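# Transfer 96-well plate from shaker S1 to nest N1

## Task

Take the 96-well plate off plate shaker S1 and set it into plate nest N1 so it rests level within the nest's locating features, oriented with well A1 (the plate's clipped corner) at the nest corner labelled A1. It must stay there on its own once the gripper has released it, and the gripper must then be moved away.

## Robot and tools

ROBOT. One arm (yam_ultra) with six revolute joints and a two-finger parallel gripper. Because there is a single arm, every motion command is a single row of 7 numbers. The fingers extend along the gripper's +z axis and close along its y axis. end_effector_position is the midpoint between the finger pads, roughly 1 cm short of the fingertips. A wrist camera sits on the hand.

FRAMES. Results report the hand in the scene frame: origin on the table surface beneath the arm base, +z up, +y to the left when facing along +x. Position is in metres and orientation is a quaternion in w,x,y,z order. The base may be slightly tilted, and the reported position gets less accurate at long reach. Motion commands, however, are expressed in the gripper's own axes, not the scene frame.

ROW FORMAT. [dx, dy, dz, rx, ry, rz, opening], each a plain number from -1 to 1. The first six are an offset, not a pose. They are measured from the hand pose shown in the most recent result that includes it. Before any result in the scene shows it, and for the second or later call within one reply, they are measured from wherever the hand is when the action begins. A value of 1.0 means 0.6 m for dx, dy, dz and 180 degrees for rotation. rx, ry, rz form one rotation vector. Every row in a list is counted from that same base pose, not chained from the row before. opening is absolute: +1 is fully open (0.094 m) and -1 is closed. A row of zero offsets is not a pause; it pulls the hand back to the base pose.

execute_actions. Argument actions is a list holding one item or nothing. An empty list returns the current state and pictures. An action is {"rows": [...], "steps": n}: 1 to 15 rows, n from 10 to 15 control steps (default 15, each 1/30 s). Rows are applied one per step, and the last row repeats if steps outnumber rows. A wait is {"steps": n}, with n up to 300, counted from the previous result so your reply time is included. The optional boolean pictures adds the camera images. A refused call sends nothing.

move. Argument target is one 7-number row with the same offset rules and gripper-axis frame. speed is optional, in m/s, 0.002 to 0.5, default 0.25; rotation is capped at twice that value in rad/s. The hand travels a straight path lasting 0.5 to 10 s; if it needs longer, it stops early. The opening value is sent at the beginning. The path ignores obstacles, so a fast move into contact hits hard, and aiming well beyond a contact presses hard. The result adds a move: line giving the outcome (done, off_target, moving, held, fault), any limits that acted (paced = command clipped; held = some steps blocked, after which the arm may jump faster than speed), and the remaining distance to target.

wait. Argument seconds, 0 to 10. Nothing new is commanded meanwhile.

zoom_image. camera is cam_high, cam_low or cam_wrist; region is [x0, y0, x1, y1] in that image's pixels from the top-left, at most 504 by 504. Images: cam_high and cam_low are 896x504, cam_wrist is a 616x616 fisheye. Calibration (intrinsics, distortion, world-to-camera transforms) is supplied and may be off by a few degrees and millimetres.

read_manual returns only licence text. finished_scene takes scene (the current scene's number), ends it irreversibly and reports success.

CONTROLLER BEHAVIOUR. Each step, the commanded pose is limited to within 70 mm and 16 degrees of the measured pose; position is favoured over orientation when both cannot be met. Results are captured 10 steps before an action finishes; those remaining steps execute during your next reply, so a far target may need several actions. Check the reported pose and command what is left. The arm tends to settle low by a centimetre or more; to hold height, re-aim upward in the first call of a reply and use zeros afterwards.

RESULT LINES. The state line gives the hand pose. Joint positions and Joint velocities list waist, shoulder, elbow, wrist pitch, wrist yaw, wrist roll (rad, rad/s), then finger-pad gap (m, m/s). Ranges: waist -2.618 to 3.054, shoulder and elbow 0.000 to 3.142, wrist pitch and yaw -1.571 to 1.571, wrist roll -2.094 to 2.094. grip_measured is the finger opening on the command scale; it may carry a constant error of about 1 mm. HELD marks steps the clearance check blocked; pose unreachable means it altered the command. Hand target appears only when nothing is pending and shows where the controller is heading. FAULT and OVER-TEMPERATURE FAULT report stops; MOTOR HOT warns from 75 °C, 90 °C stops the arm for 10 s, and at 100 °C the arm drops whatever it holds and falls.

GRASPING. To hold the plate, command an opening about 0.03 below grip_measured; a smaller margin grips more gently. Each pad pushes at most about 50 to 62 N. Brief external tugs on a held item or pushes on loose items can occur.

CAUTIONS. Never let anything leave the table; that ends the scene. Avoid dropping, slipping, slamming or shoving hard. Keep holding durations short to limit heating. Finish by opening the fingers and lifting clear, leaving the plate seated unaided.

Each tool is called after "Request:" by a JSON object that holds its "name" and its "arguments", one argument or row to a line.

## Session

I'll start by looking at the scene.

Request:
{"name": "execute_actions", "arguments": {
  "actions": []
}}

Scene clock: 0.00 s of 8400.00 s.
end_effector_position=(+0.2161, -0.4182, +0.2733) grip_measured=+1.000 end_effector_quat_wxyz=(+0.213, +0.357, +0.903, -0.114)
Joint positions: [-1.422  2.039  0.958  0.566 -0.971  0.208  0.094]
Joint velocities: [-0.007 -0.012  0.012  0.007 -0.007  0.051  0.   ]
Hand target: +0.214, -0.423, +0.279; +0.215, +0.358, +0.900, -0.122

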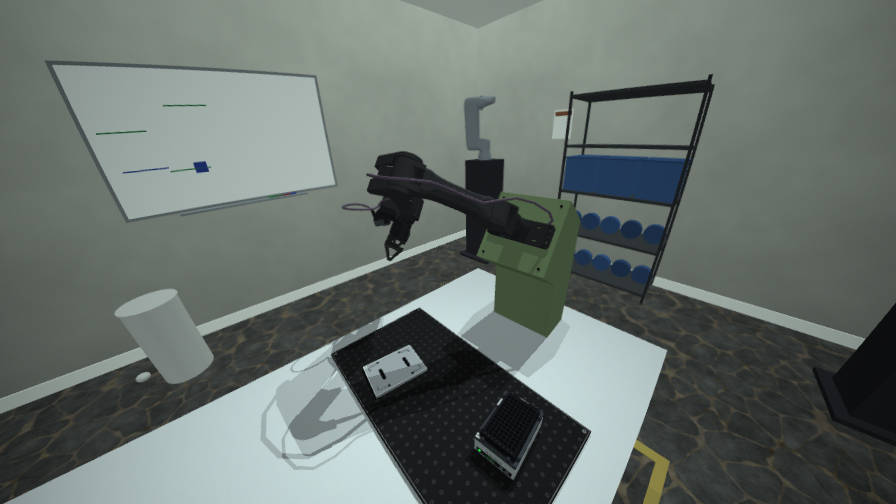

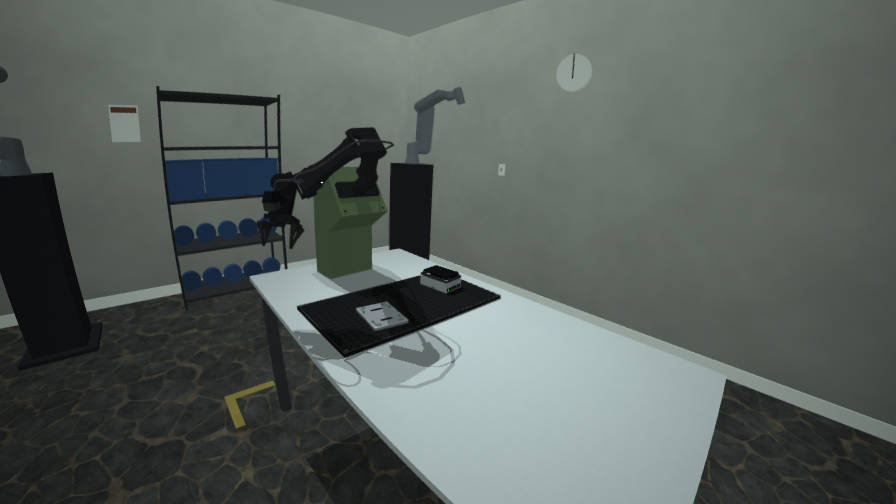

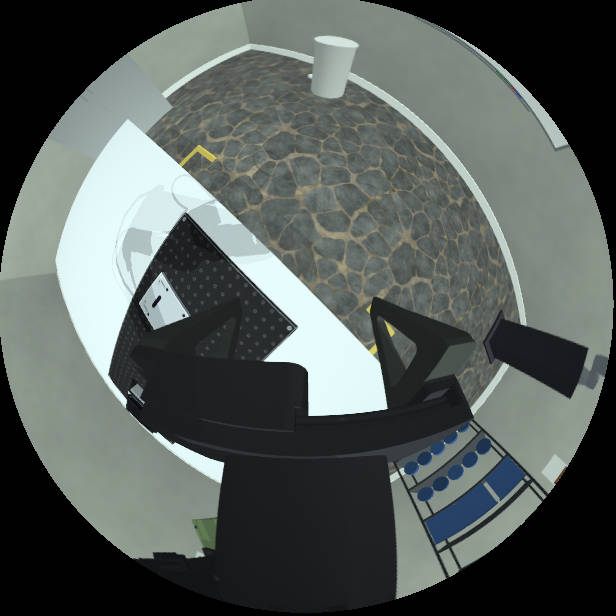

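Request:
{"name": "zoom_image", "arguments": {
  "camera": "cam_high",
  "region": [320, 300, 620, 500]
}}

Request:
{"name": "zoom_image", "arguments": {
  "camera": "cam_low",
  "region": [280, 240, 520, 375]
}}

Region (320, 300, 620, 500) of cam_high's 896x504 image, scaled by 1.680, with more detail than that image has.

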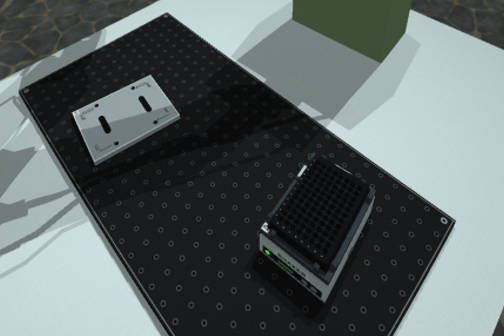

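Region (280, 240, 520, 375) of cam_low's 896x504 image, scaled by 2.100, with more detail than that image has; it fills the top 284 rows of this view, and the rest is white.

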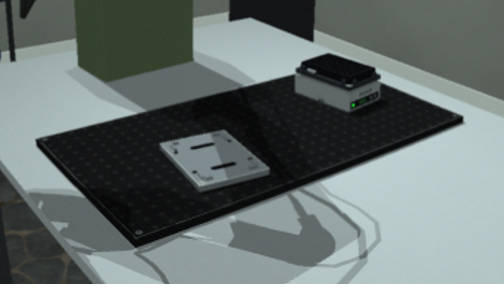

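Request:
{"name": "zoom_image", "arguments": {
  "camera": "cam_high",
  "region": [460, 380, 560, 490]
}}

Request:
{"name": "zoom_image", "arguments": {
  "camera": "cam_high",
  "region": [350, 335, 440, 405]
}}

Request:
{"name": "zoom_image", "arguments": {
  "camera": "cam_low",
  "region": [410, 255, 480, 300]
}}

Request:
{"name": "zoom_image", "arguments": {
  "camera": "cam_low",
  "region": [345, 290, 420, 340]
}}

Region (460, 380, 560, 490) of cam_high's 896x504 image, scaled by 4.582, with more detail than that image has; it fills the left 458 columns of this view, and the rest is white.

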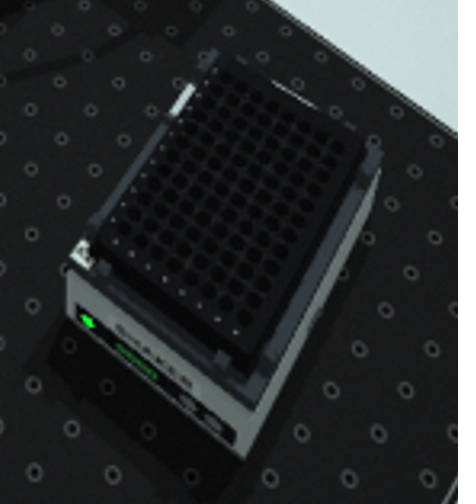

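Region (350, 335, 440, 405) of cam_high's 896x504 image, scaled by 5.600, with more detail than that image has.

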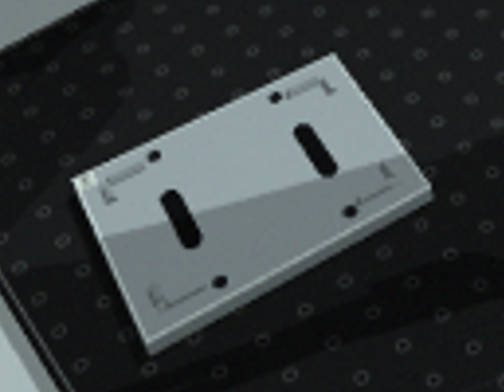

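Region (410, 255, 480, 300) of cam_low's 896x504 image, scaled by 7.200, with more detail than that image has; it fills the top 324 rows of this view, and the rest is white.

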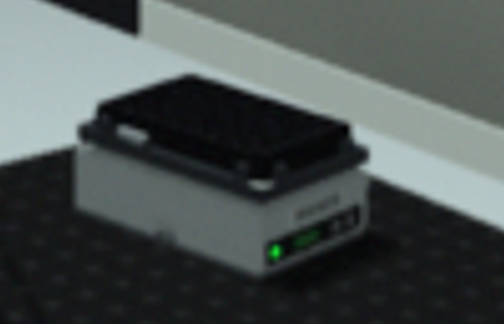

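Region (345, 290, 420, 340) of cam_low's 896x504 image, scaled by 6.720, with more detail than that image has.

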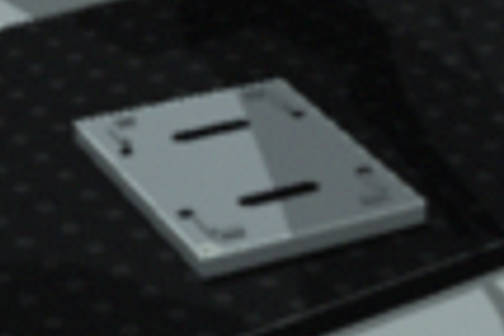

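Request:
{"name": "move", "arguments": {
  "target": [0.1489, 0.6138, 0.0792, -0.0638, 0.1441, -0.1886, 1.0],
  "speed": 0.25
}}

Scene clock: 17.17 s of 8400.00 s.
end_effector_position=(+0.4249, -0.1143, +0.1693) grip_measured=+1.000 end_effector_quat_wxyz=(-0.001, +0.081, +0.997, +0.010)
Joint positions: [-0.476  1.528  1.186 -0.332 -0.417 -0.067  0.094]
Joint velocities: [ 0.007  0.007 -0.017  0.007 -0.051  0.022  0.   ]
Hand target: +0.432, -0.120, +0.171; +0.004, +0.076, +0.997, +0.003
Off the commanded pose: 0.003 m, 1 deg.
Kept back: nothing.
After step 90, 11.90 s passed at rest.
move: done
camera_calibration (this result's frames):
cam_wrist: T_world_to_cam=[[-0.17113, -0.985138, -0.0147522, -0.0345838], [-0.795062, 0.129238, 0.592599, 0.256324], [-0.581885, 0.113141, -0.805362, 0.522257], [0, 0, 0, 1]] pos_world=[0.501769, -0.126285, 0.268198]

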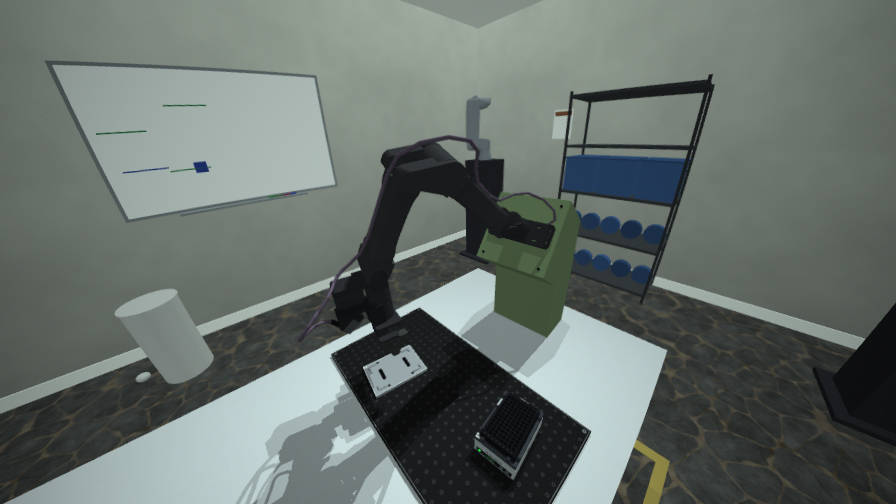

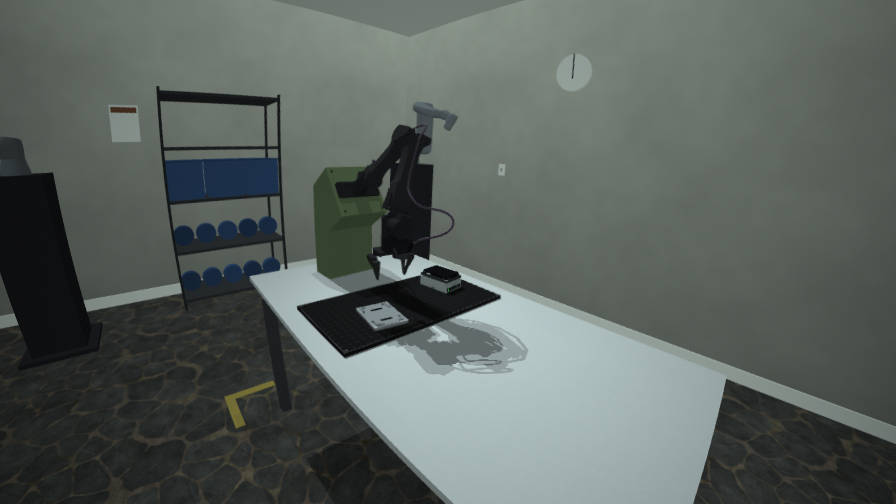

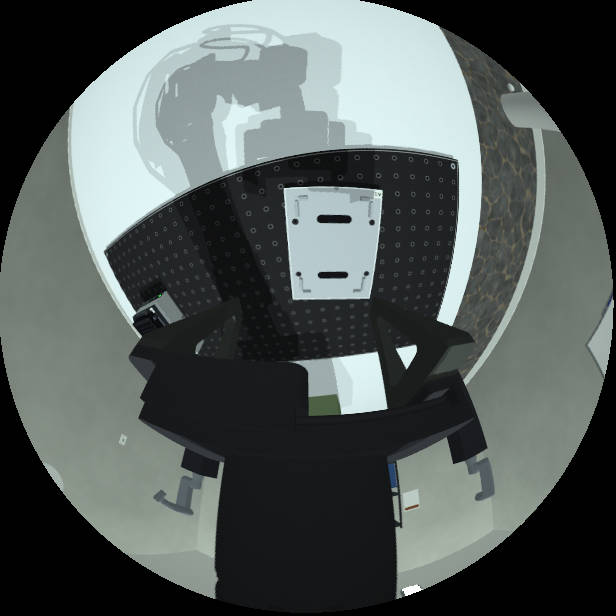

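Request:
{"name": "zoom_image", "arguments": {
  "camera": "cam_wrist",
  "region": [250, 160, 420, 330]
}}

Region (250, 160, 420, 330) of cam_wrist's 616x616 image, scaled by 2.965, with more detail than that image has.

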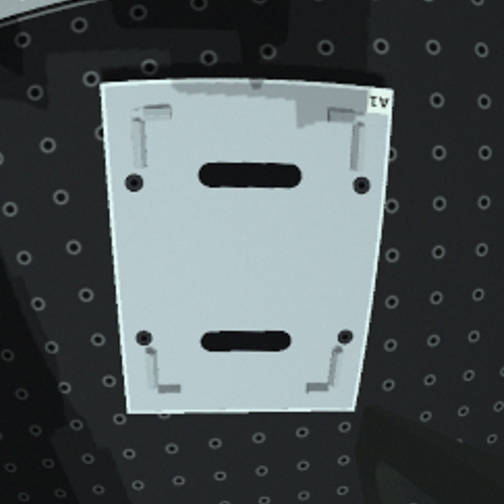

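Request:
{"name": "zoom_image", "arguments": {
  "camera": "cam_low",
  "region": [340, 220, 460, 340]
}}

Request:
{"name": "zoom_image", "arguments": {
  "camera": "cam_high",
  "region": [300, 260, 460, 420]
}}

Region (340, 220, 460, 340) of cam_low's 896x504 image, scaled by 4.200, with more detail than that image has.

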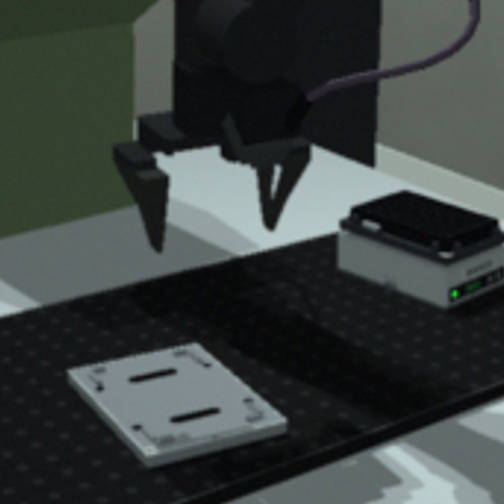

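Region (300, 260, 460, 420) of cam_high's 896x504 image, scaled by 3.150, with more detail than that image has.

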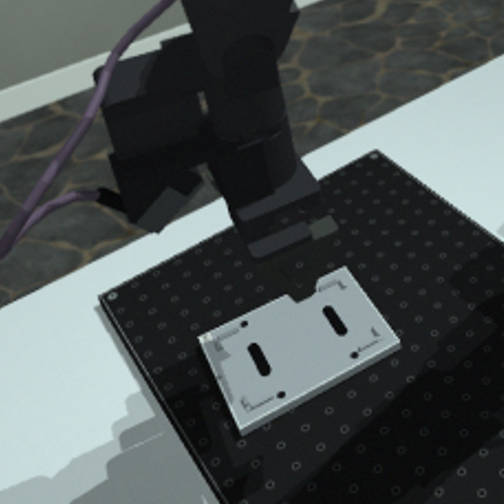

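Request:
{"name": "move", "arguments": {
  "target": [0.26, 0.5064, -0.0569, 0.0064, -0.0001, -0.1016, 1.0],
  "speed": 0.25
}}

Scene clock: 25.80 s of 8400.00 s.
end_effector_position=(+0.3156, +0.2073, +0.2078) grip_measured=+1.000 end_effector_quat_wxyz=(-0.008, -0.081, +0.997, +0.003)
Joint positions: [ 0.757  1.403  0.91  -0.278  0.574  0.399  0.094]
Joint velocities: [-0.017 -0.017 -0.007  0.066  0.007 -0.037  0.   ]
Hand target: +0.323, +0.212, +0.210; -0.002, -0.076, +0.997, +0.002
Off the commanded pose: 0.005 m, 1 deg.
Kept back: nothing.
After step 90, 3.57 s passed at rest.
move: done
camera_calibration (this result's frames):
cam_wrist: T_world_to_cam=[[0.150899, -0.988546, -0.00234694, 0.160591], [-0.788601, -0.121808, 0.60272, 0.152963], [-0.596103, -0.0890989, -0.797949, 0.49816], [0, 0, 0, 1]] pos_world=[0.393348, 0.221769, 0.305689]

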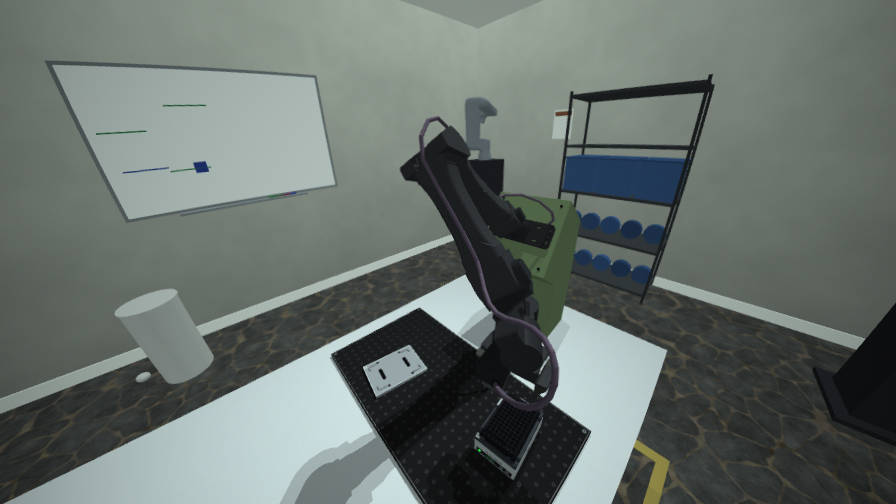

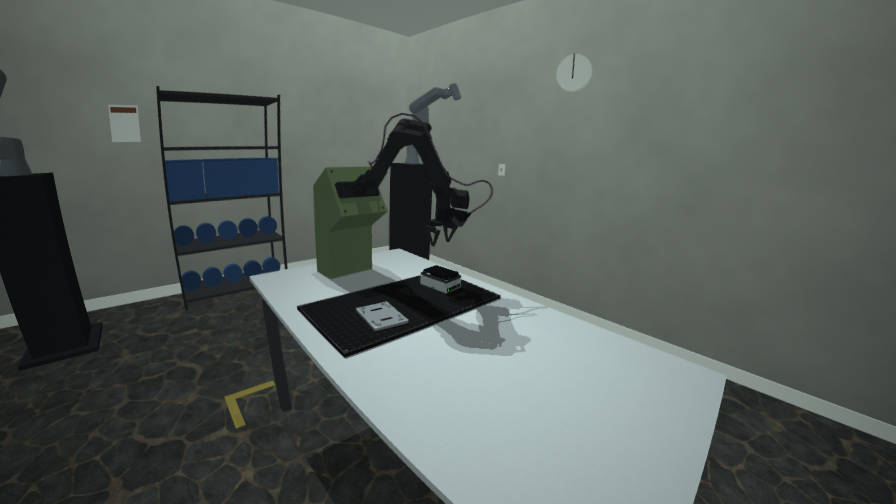

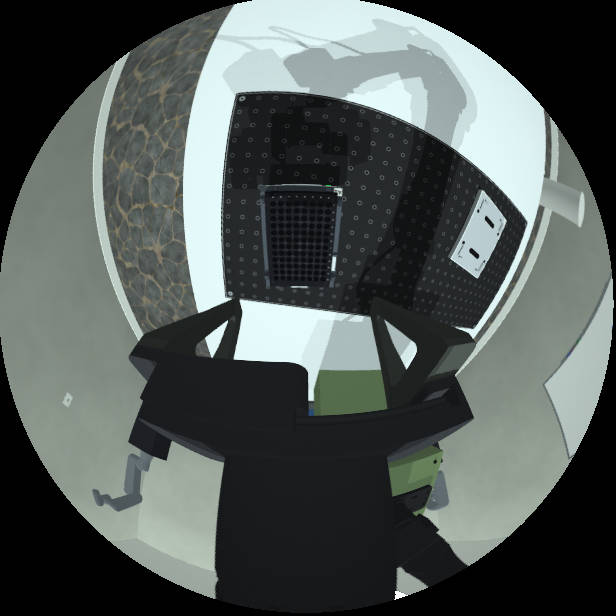

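Request:
{"name": "zoom_image", "arguments": {
  "camera": "cam_wrist",
  "region": [240, 170, 370, 300]
}}

Region (240, 170, 370, 300) of cam_wrist's 616x616 image, scaled by 3.877, with more detail than that image has.

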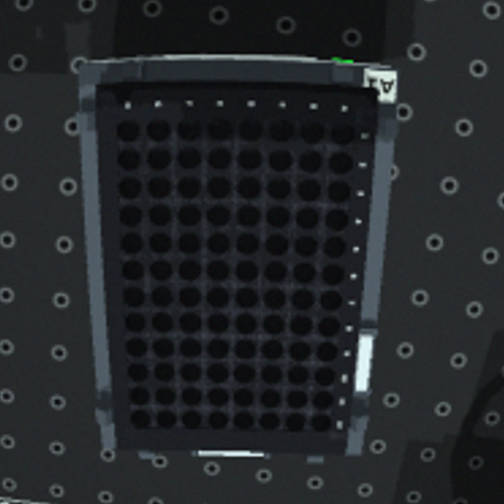

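Request:
{"name": "zoom_image", "arguments": {
  "camera": "cam_wrist",
  "region": [300, 175, 360, 235]
}}

Request:
{"name": "zoom_image", "arguments": {
  "camera": "cam_high",
  "region": [465, 430, 535, 490]
}}

Region (300, 175, 360, 235) of cam_wrist's 616x616 image, scaled by 8.400, with more detail than that image has.

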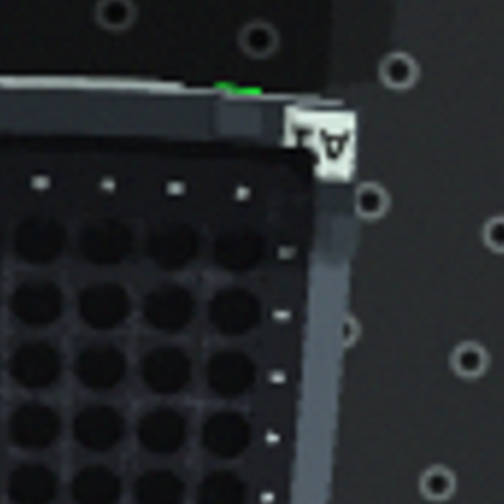

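Region (465, 430, 535, 490) of cam_high's 896x504 image, scaled by 7.200, with more detail than that image has; it fills the top 432 rows of this view, and the rest is white.

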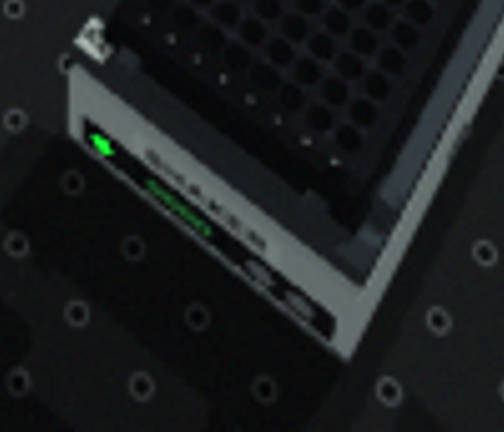

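Request:
{"name": "zoom_image", "arguments": {
  "camera": "cam_wrist",
  "region": [255, 180, 350, 240]
}}

Request:
{"name": "zoom_image", "arguments": {
  "camera": "cam_wrist",
  "region": [255, 240, 350, 300]
}}

Region (255, 180, 350, 240) of cam_wrist's 616x616 image, scaled by 5.305, with more detail than that image has; it fills the top 318 rows of this view, and the rest is white.

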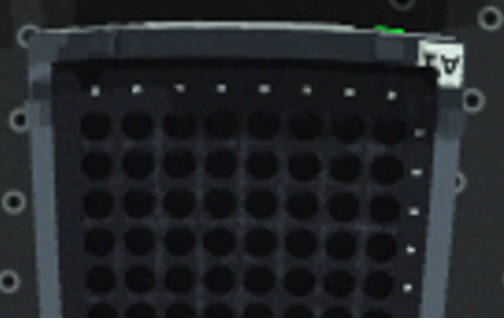

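Region (255, 240, 350, 300) of cam_wrist's 616x616 image, scaled by 5.305, with more detail than that image has; it fills the top 318 rows of this view, and the rest is white.

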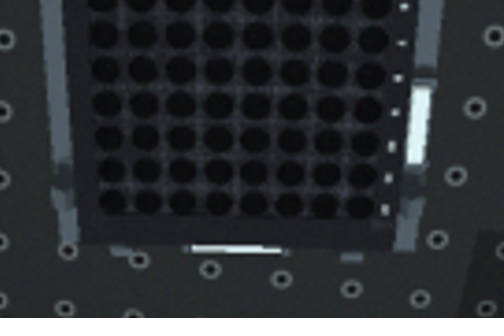

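Request:
{"name": "zoom_image", "arguments": {
  "camera": "cam_wrist",
  "region": [210, 270, 400, 360]
}}

Region (210, 270, 400, 360) of cam_wrist's 616x616 image, scaled by 2.653, with more detail than that image has; it fills the top 239 rows of this view, and the rest is white.

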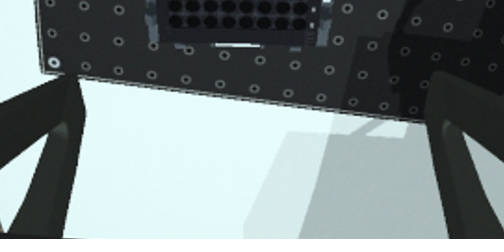

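Request:
{"name": "move", "arguments": {
  "target": [-0.0055, 0.0095, 0.1547, 0.0022, -0.005, 0.0105, 1.0],
  "speed": 0.15
}}

Scene clock: 34.07 s of 8400.00 s.
end_effector_position=(+0.3061, +0.2071, +0.1176) grip_measured=+1.000 end_effector_quat_wxyz=(-0.011, -0.068, +0.998, -0.006)
Joint positions: [0.621 1.706 0.947 0.027 0.49  0.326 0.094]
Joint velocities: [-0.017  0.007 -0.012  0.007 -0.007  0.037  0.   ]
Hand target: +0.317, +0.213, +0.115; +0.001, -0.065, +0.998, -0.000
Off the commanded pose: 0.013 m, 1 deg.
Kept back: nothing.
After step 90, 4.00 s passed at rest.
move: off_target
camera_calibration (this result's frames):
cam_wrist: T_world_to_cam=[[0.12464, -0.992074, 0.0159503, 0.16821], [-0.788777, -0.0893211, 0.608155, 0.192484], [-0.601909, -0.0883817, -0.793658, 0.421551], [0, 0, 0, 1]] pos_world=[0.384597, 0.221327, 0.214825]

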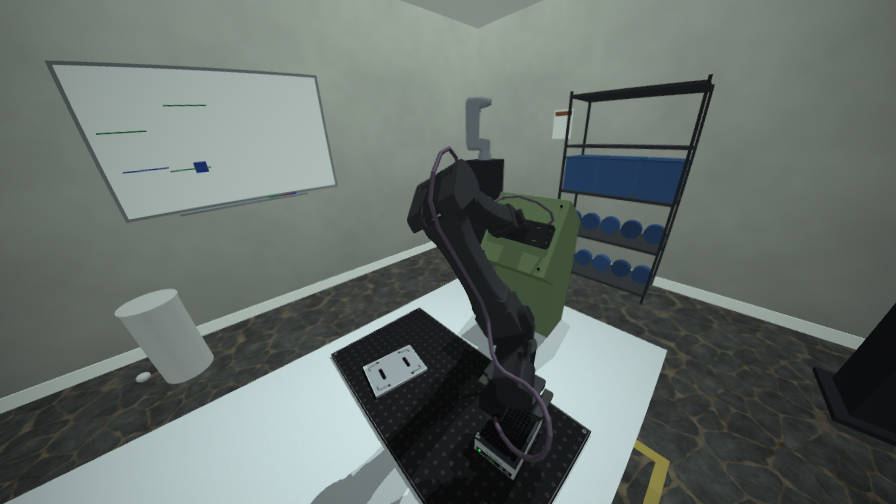

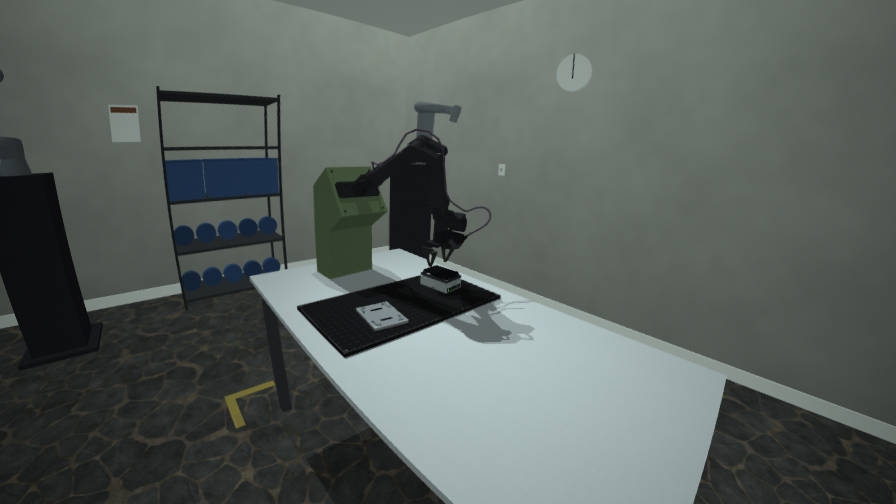

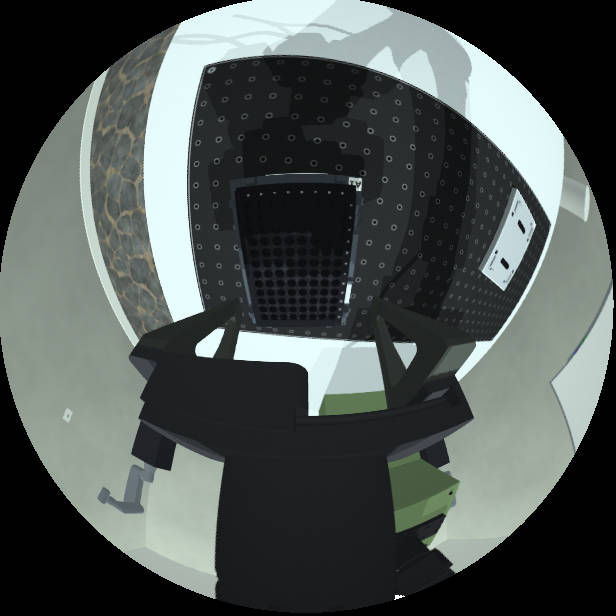

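Request:
{"name": "zoom_image", "arguments": {
  "camera": "cam_wrist",
  "region": [210, 160, 390, 340]
}}

Region (210, 160, 390, 340) of cam_wrist's 616x616 image, scaled by 2.800, with more detail than that image has.

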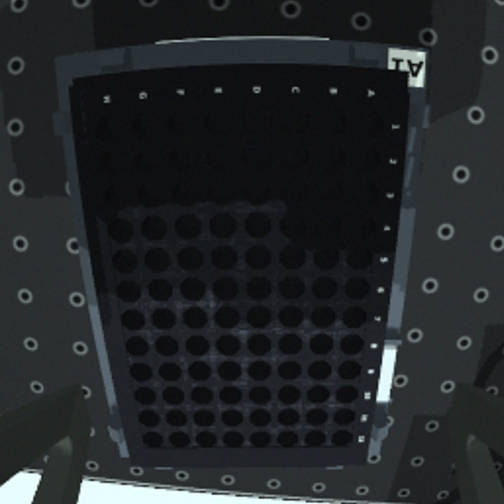

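Request:
{"name": "zoom_image", "arguments": {
  "camera": "cam_wrist",
  "region": [225, 235, 375, 335]
}}

Region (225, 235, 375, 335) of cam_wrist's 616x616 image, scaled by 3.360, with more detail than that image has.

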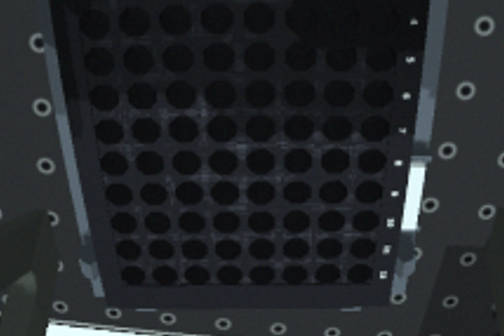

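Request:
{"name": "move", "arguments": {
  "target": [-0.034, 0.0155, 0.0067, -0.005, -0.011, 0.003, 1.0],
  "speed": 0.05
}}

Scene clock: 39.40 s of 8400.00 s.
end_effector_position=(+0.3165, +0.2136, +0.1154) grip_measured=+1.000 end_effector_quat_wxyz=(-0.002, -0.064, +0.998, -0.002)
Joint positions: [0.621 1.721 0.982 0.028 0.488 0.324 0.094]
Joint velocities: [-0.002  0.007 -0.012 -0.007  0.007  0.007  0.   ]
Hand target: +0.325, +0.219, +0.113; +0.006, -0.063, +0.998, +0.003
Off the commanded pose: 0.010 m, 1 deg.
Kept back: nothing.
After step 90, 1.57 s passed at rest.
move: done
camera_calibration (this result's frames):
cam_wrist: T_world_to_cam=[[0.116973, -0.993101, 0.00829198, 0.17698], [-0.799441, -0.0892022, 0.594085, 0.207546], [-0.589246, -0.0761207, -0.80436, 0.421332], [0, 0, 0, 1]] pos_world=[0.393488, 0.226344, 0.214135]

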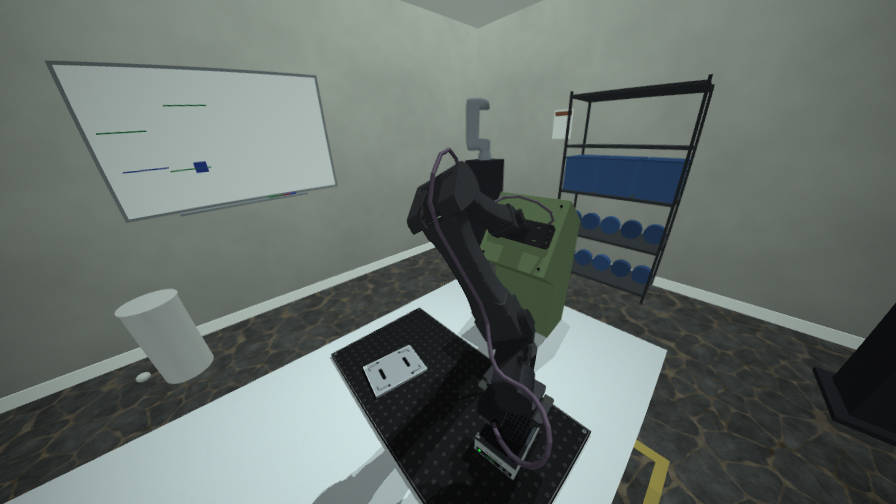

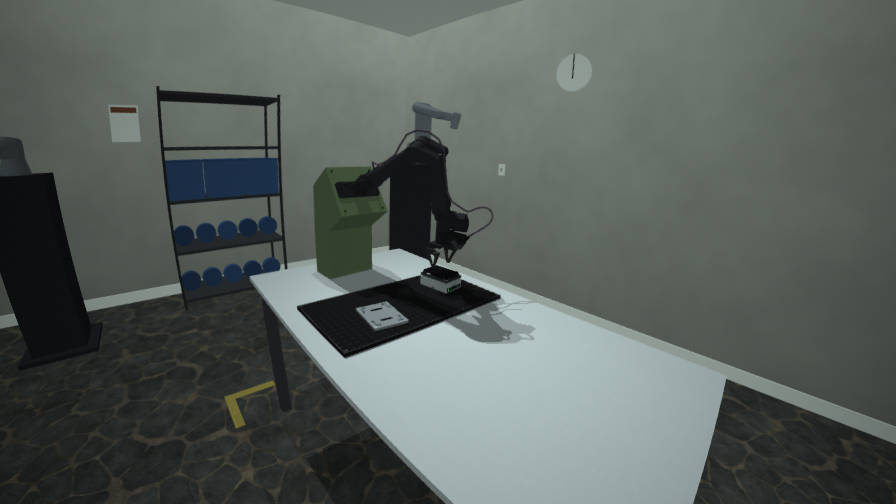

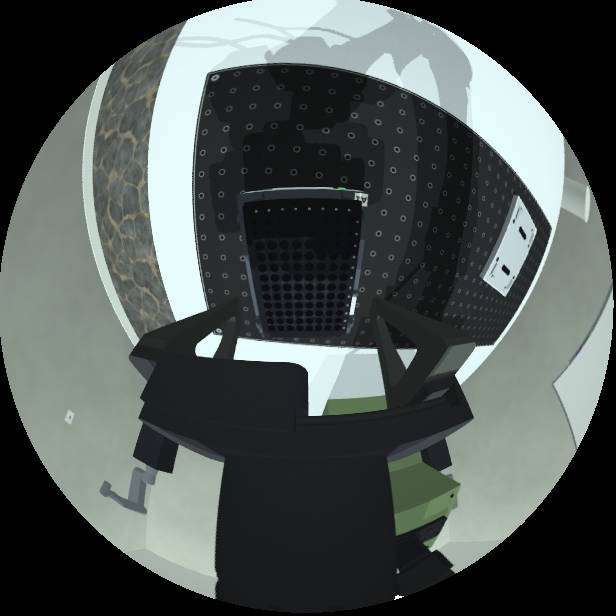

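Request:
{"name": "zoom_image", "arguments": {
  "camera": "cam_wrist",
  "region": [225, 235, 385, 345]
}}

Region (225, 235, 385, 345) of cam_wrist's 616x616 image, scaled by 3.150, with more detail than that image has; it fills the top 346 rows of this view, and the rest is white.

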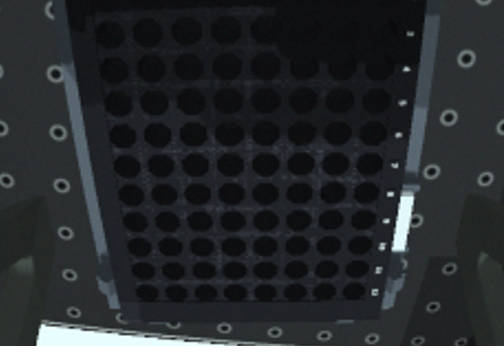

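Request:
{"name": "move", "arguments": {
  "target": [-0.0208, 0.0107, 0.0322, -0.0029, -0.0053, 0.0006, 1.0],
  "speed": 0.04
}}

Scene clock: 42.43 s of 8400.00 s.
end_effector_position=(+0.3181, +0.2160, +0.0990) grip_measured=+1.000 end_effector_quat_wxyz=(-0.005, -0.065, +0.998, -0.002)
Joint positions: [0.602 1.783 1.025 0.048 0.472 0.31  0.094]
Joint velocities: [-0.007  0.007 -0.007 -0.081 -0.037 -0.11   0.   ]
Hand target: +0.328, +0.221, +0.096; +0.006, -0.063, +0.998, +0.003
Off the commanded pose: 0.012 m, 1 deg.
Kept back: nothing.
move: off_target
camera_calibration (this result's frames):
cam_wrist: T_world_to_cam=[[0.119335, -0.992818, 0.00842863, 0.178462], [-0.796099, -0.0906103, 0.598345, 0.217586], [-0.593284, -0.0781138, -0.801194, 0.410652], [0, 0, 0, 1]] pos_world=[0.395556, 0.228973, 0.197316]

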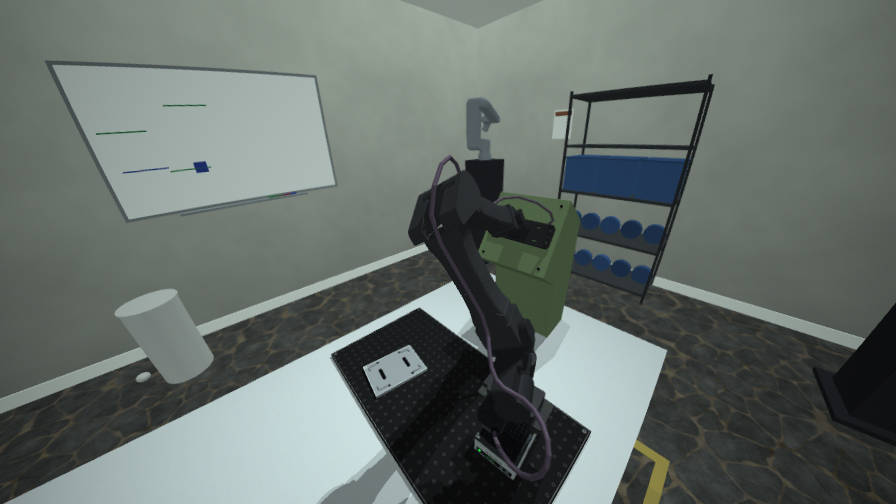

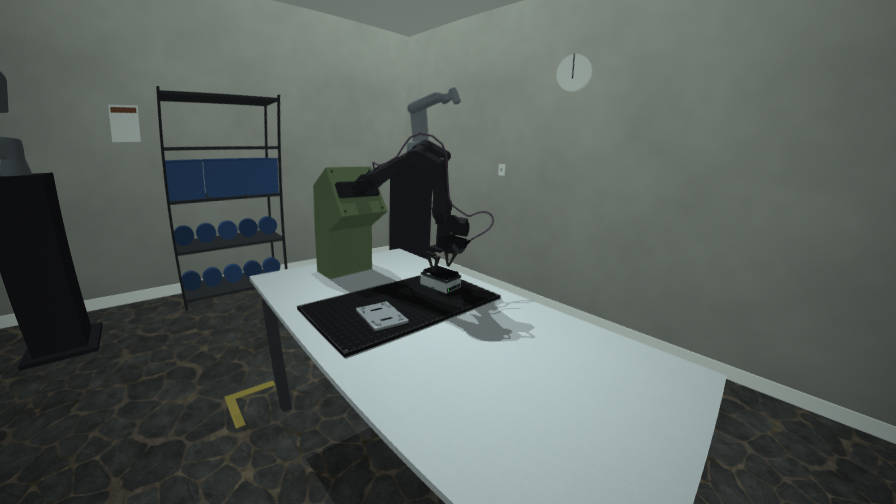

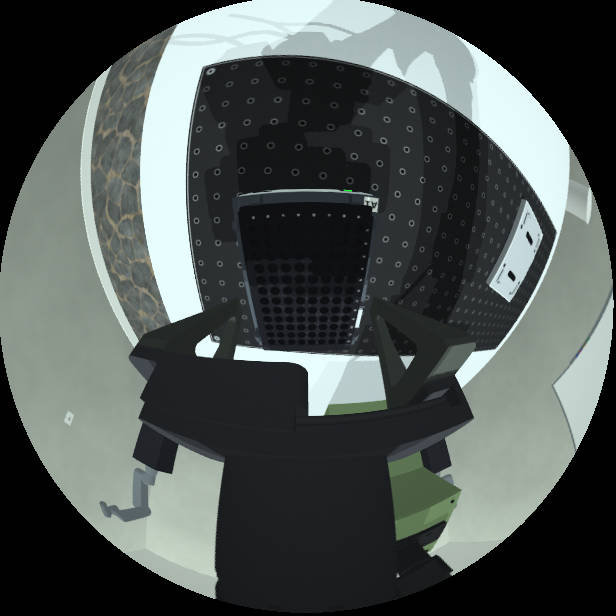

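Request:
{"name": "zoom_image", "arguments": {
  "camera": "cam_wrist",
  "region": [220, 240, 390, 360]
}}

Region (220, 240, 390, 360) of cam_wrist's 616x616 image, scaled by 2.965, with more detail than that image has; it fills the top 356 rows of this view, and the rest is white.

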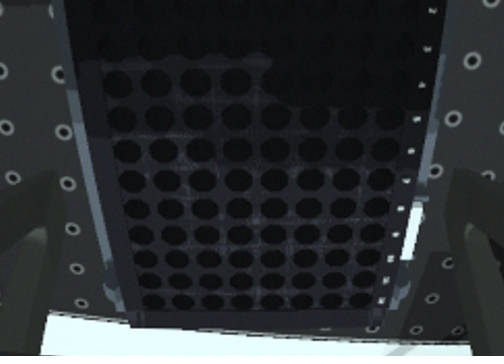

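Request:
{"name": "move", "arguments": {
  "target": [-0.0186, 0.0061, 0.0281, -0.0032, -0.0098, 0.0013, 1.0],
  "speed": 0.03
}}

Scene clock: 46.07 s of 8400.00 s.
end_effector_position=(+0.3182, +0.2156, +0.0850) grip_measured=+1.000 end_effector_quat_wxyz=(-0.001, -0.066, +0.998, -0.001)
Joint positions: [0.584 1.83  1.04  0.094 0.46  0.292 0.094]
Joint velocities: [ 0.017  0.007 -0.012  0.066  0.037  0.037  0.   ]
Hand target: +0.328, +0.220, +0.082; +0.010, -0.063, +0.998, +0.004
Off the commanded pose: 0.012 m, 1 deg.
Kept back: nothing.
move: off_target
camera_calibration (this result's frames):
cam_wrist: T_world_to_cam=[[0.120304, -0.992709, 0.00750398, 0.177876], [-0.800291, -0.092507, 0.592433, 0.228246], [-0.587419, -0.0772773, -0.805585, 0.397796], [0, 0, 0, 1]] pos_world=[0.394937, 0.228434, 0.183903]

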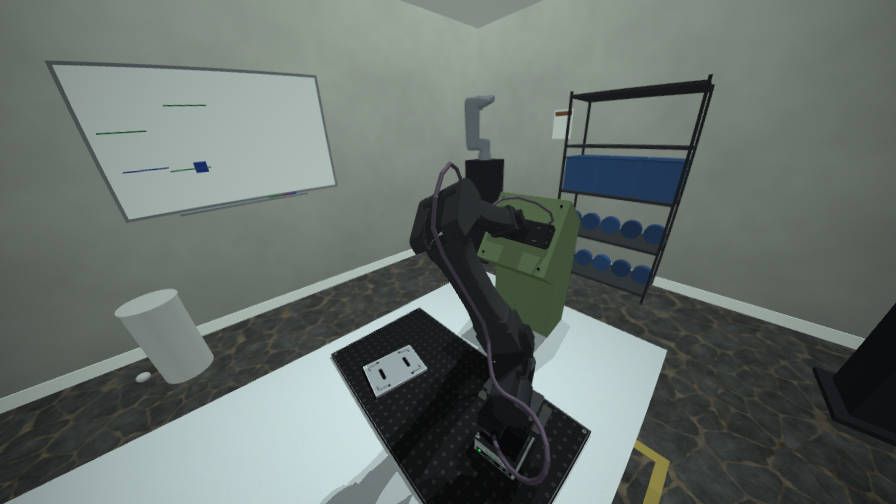

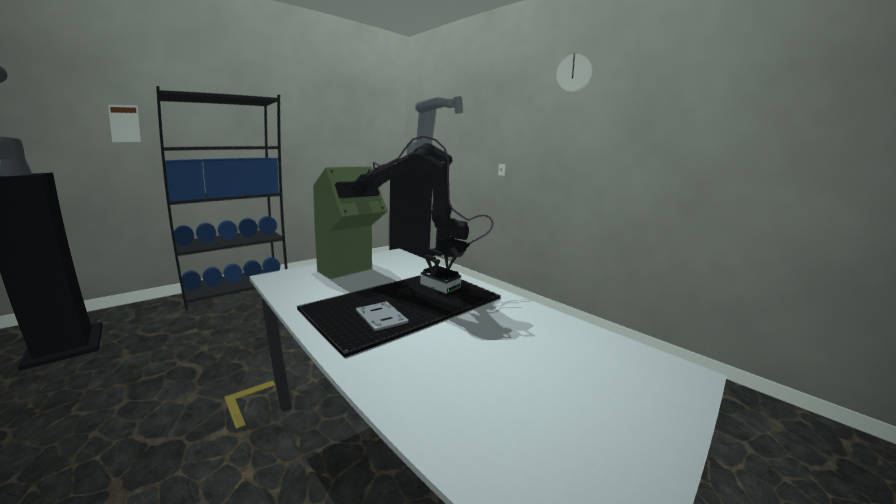

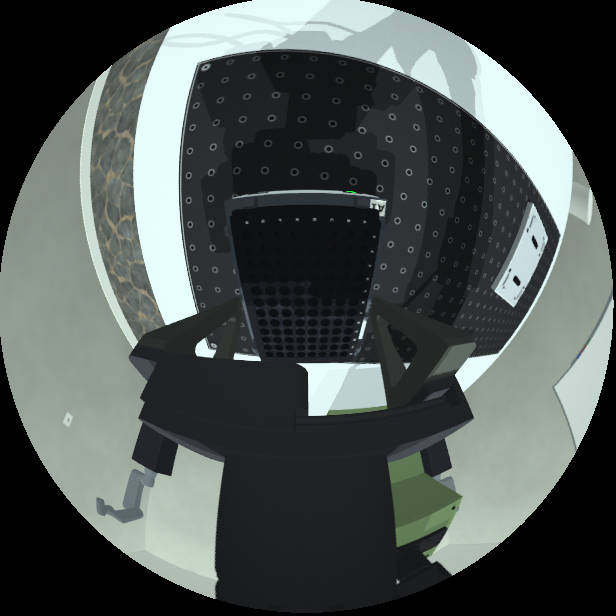

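Request:
{"name": "zoom_image", "arguments": {
  "camera": "cam_wrist",
  "region": [215, 250, 395, 370]
}}

Request:
{"name": "zoom_image", "arguments": {
  "camera": "cam_low",
  "region": [405, 240, 485, 300]
}}

Region (215, 250, 395, 370) of cam_wrist's 616x616 image, scaled by 2.800, with more detail than that image has.

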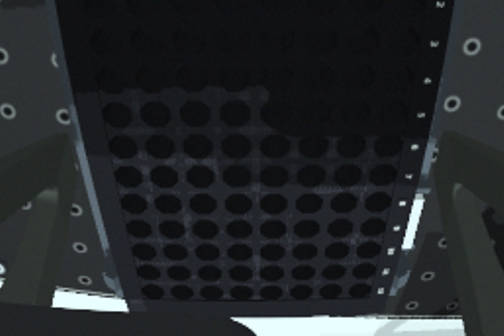

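Region (405, 240, 485, 300) of cam_low's 896x504 image, scaled by 6.300, with more detail than that image has; it fills the top 378 rows of this view, and the rest is white.

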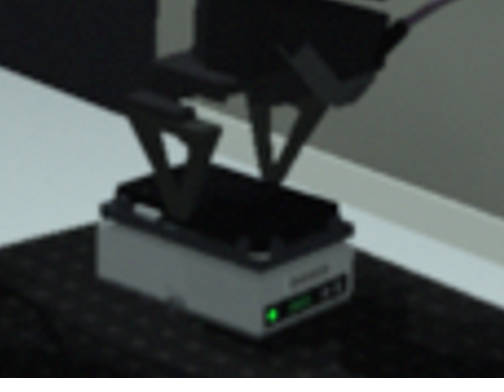

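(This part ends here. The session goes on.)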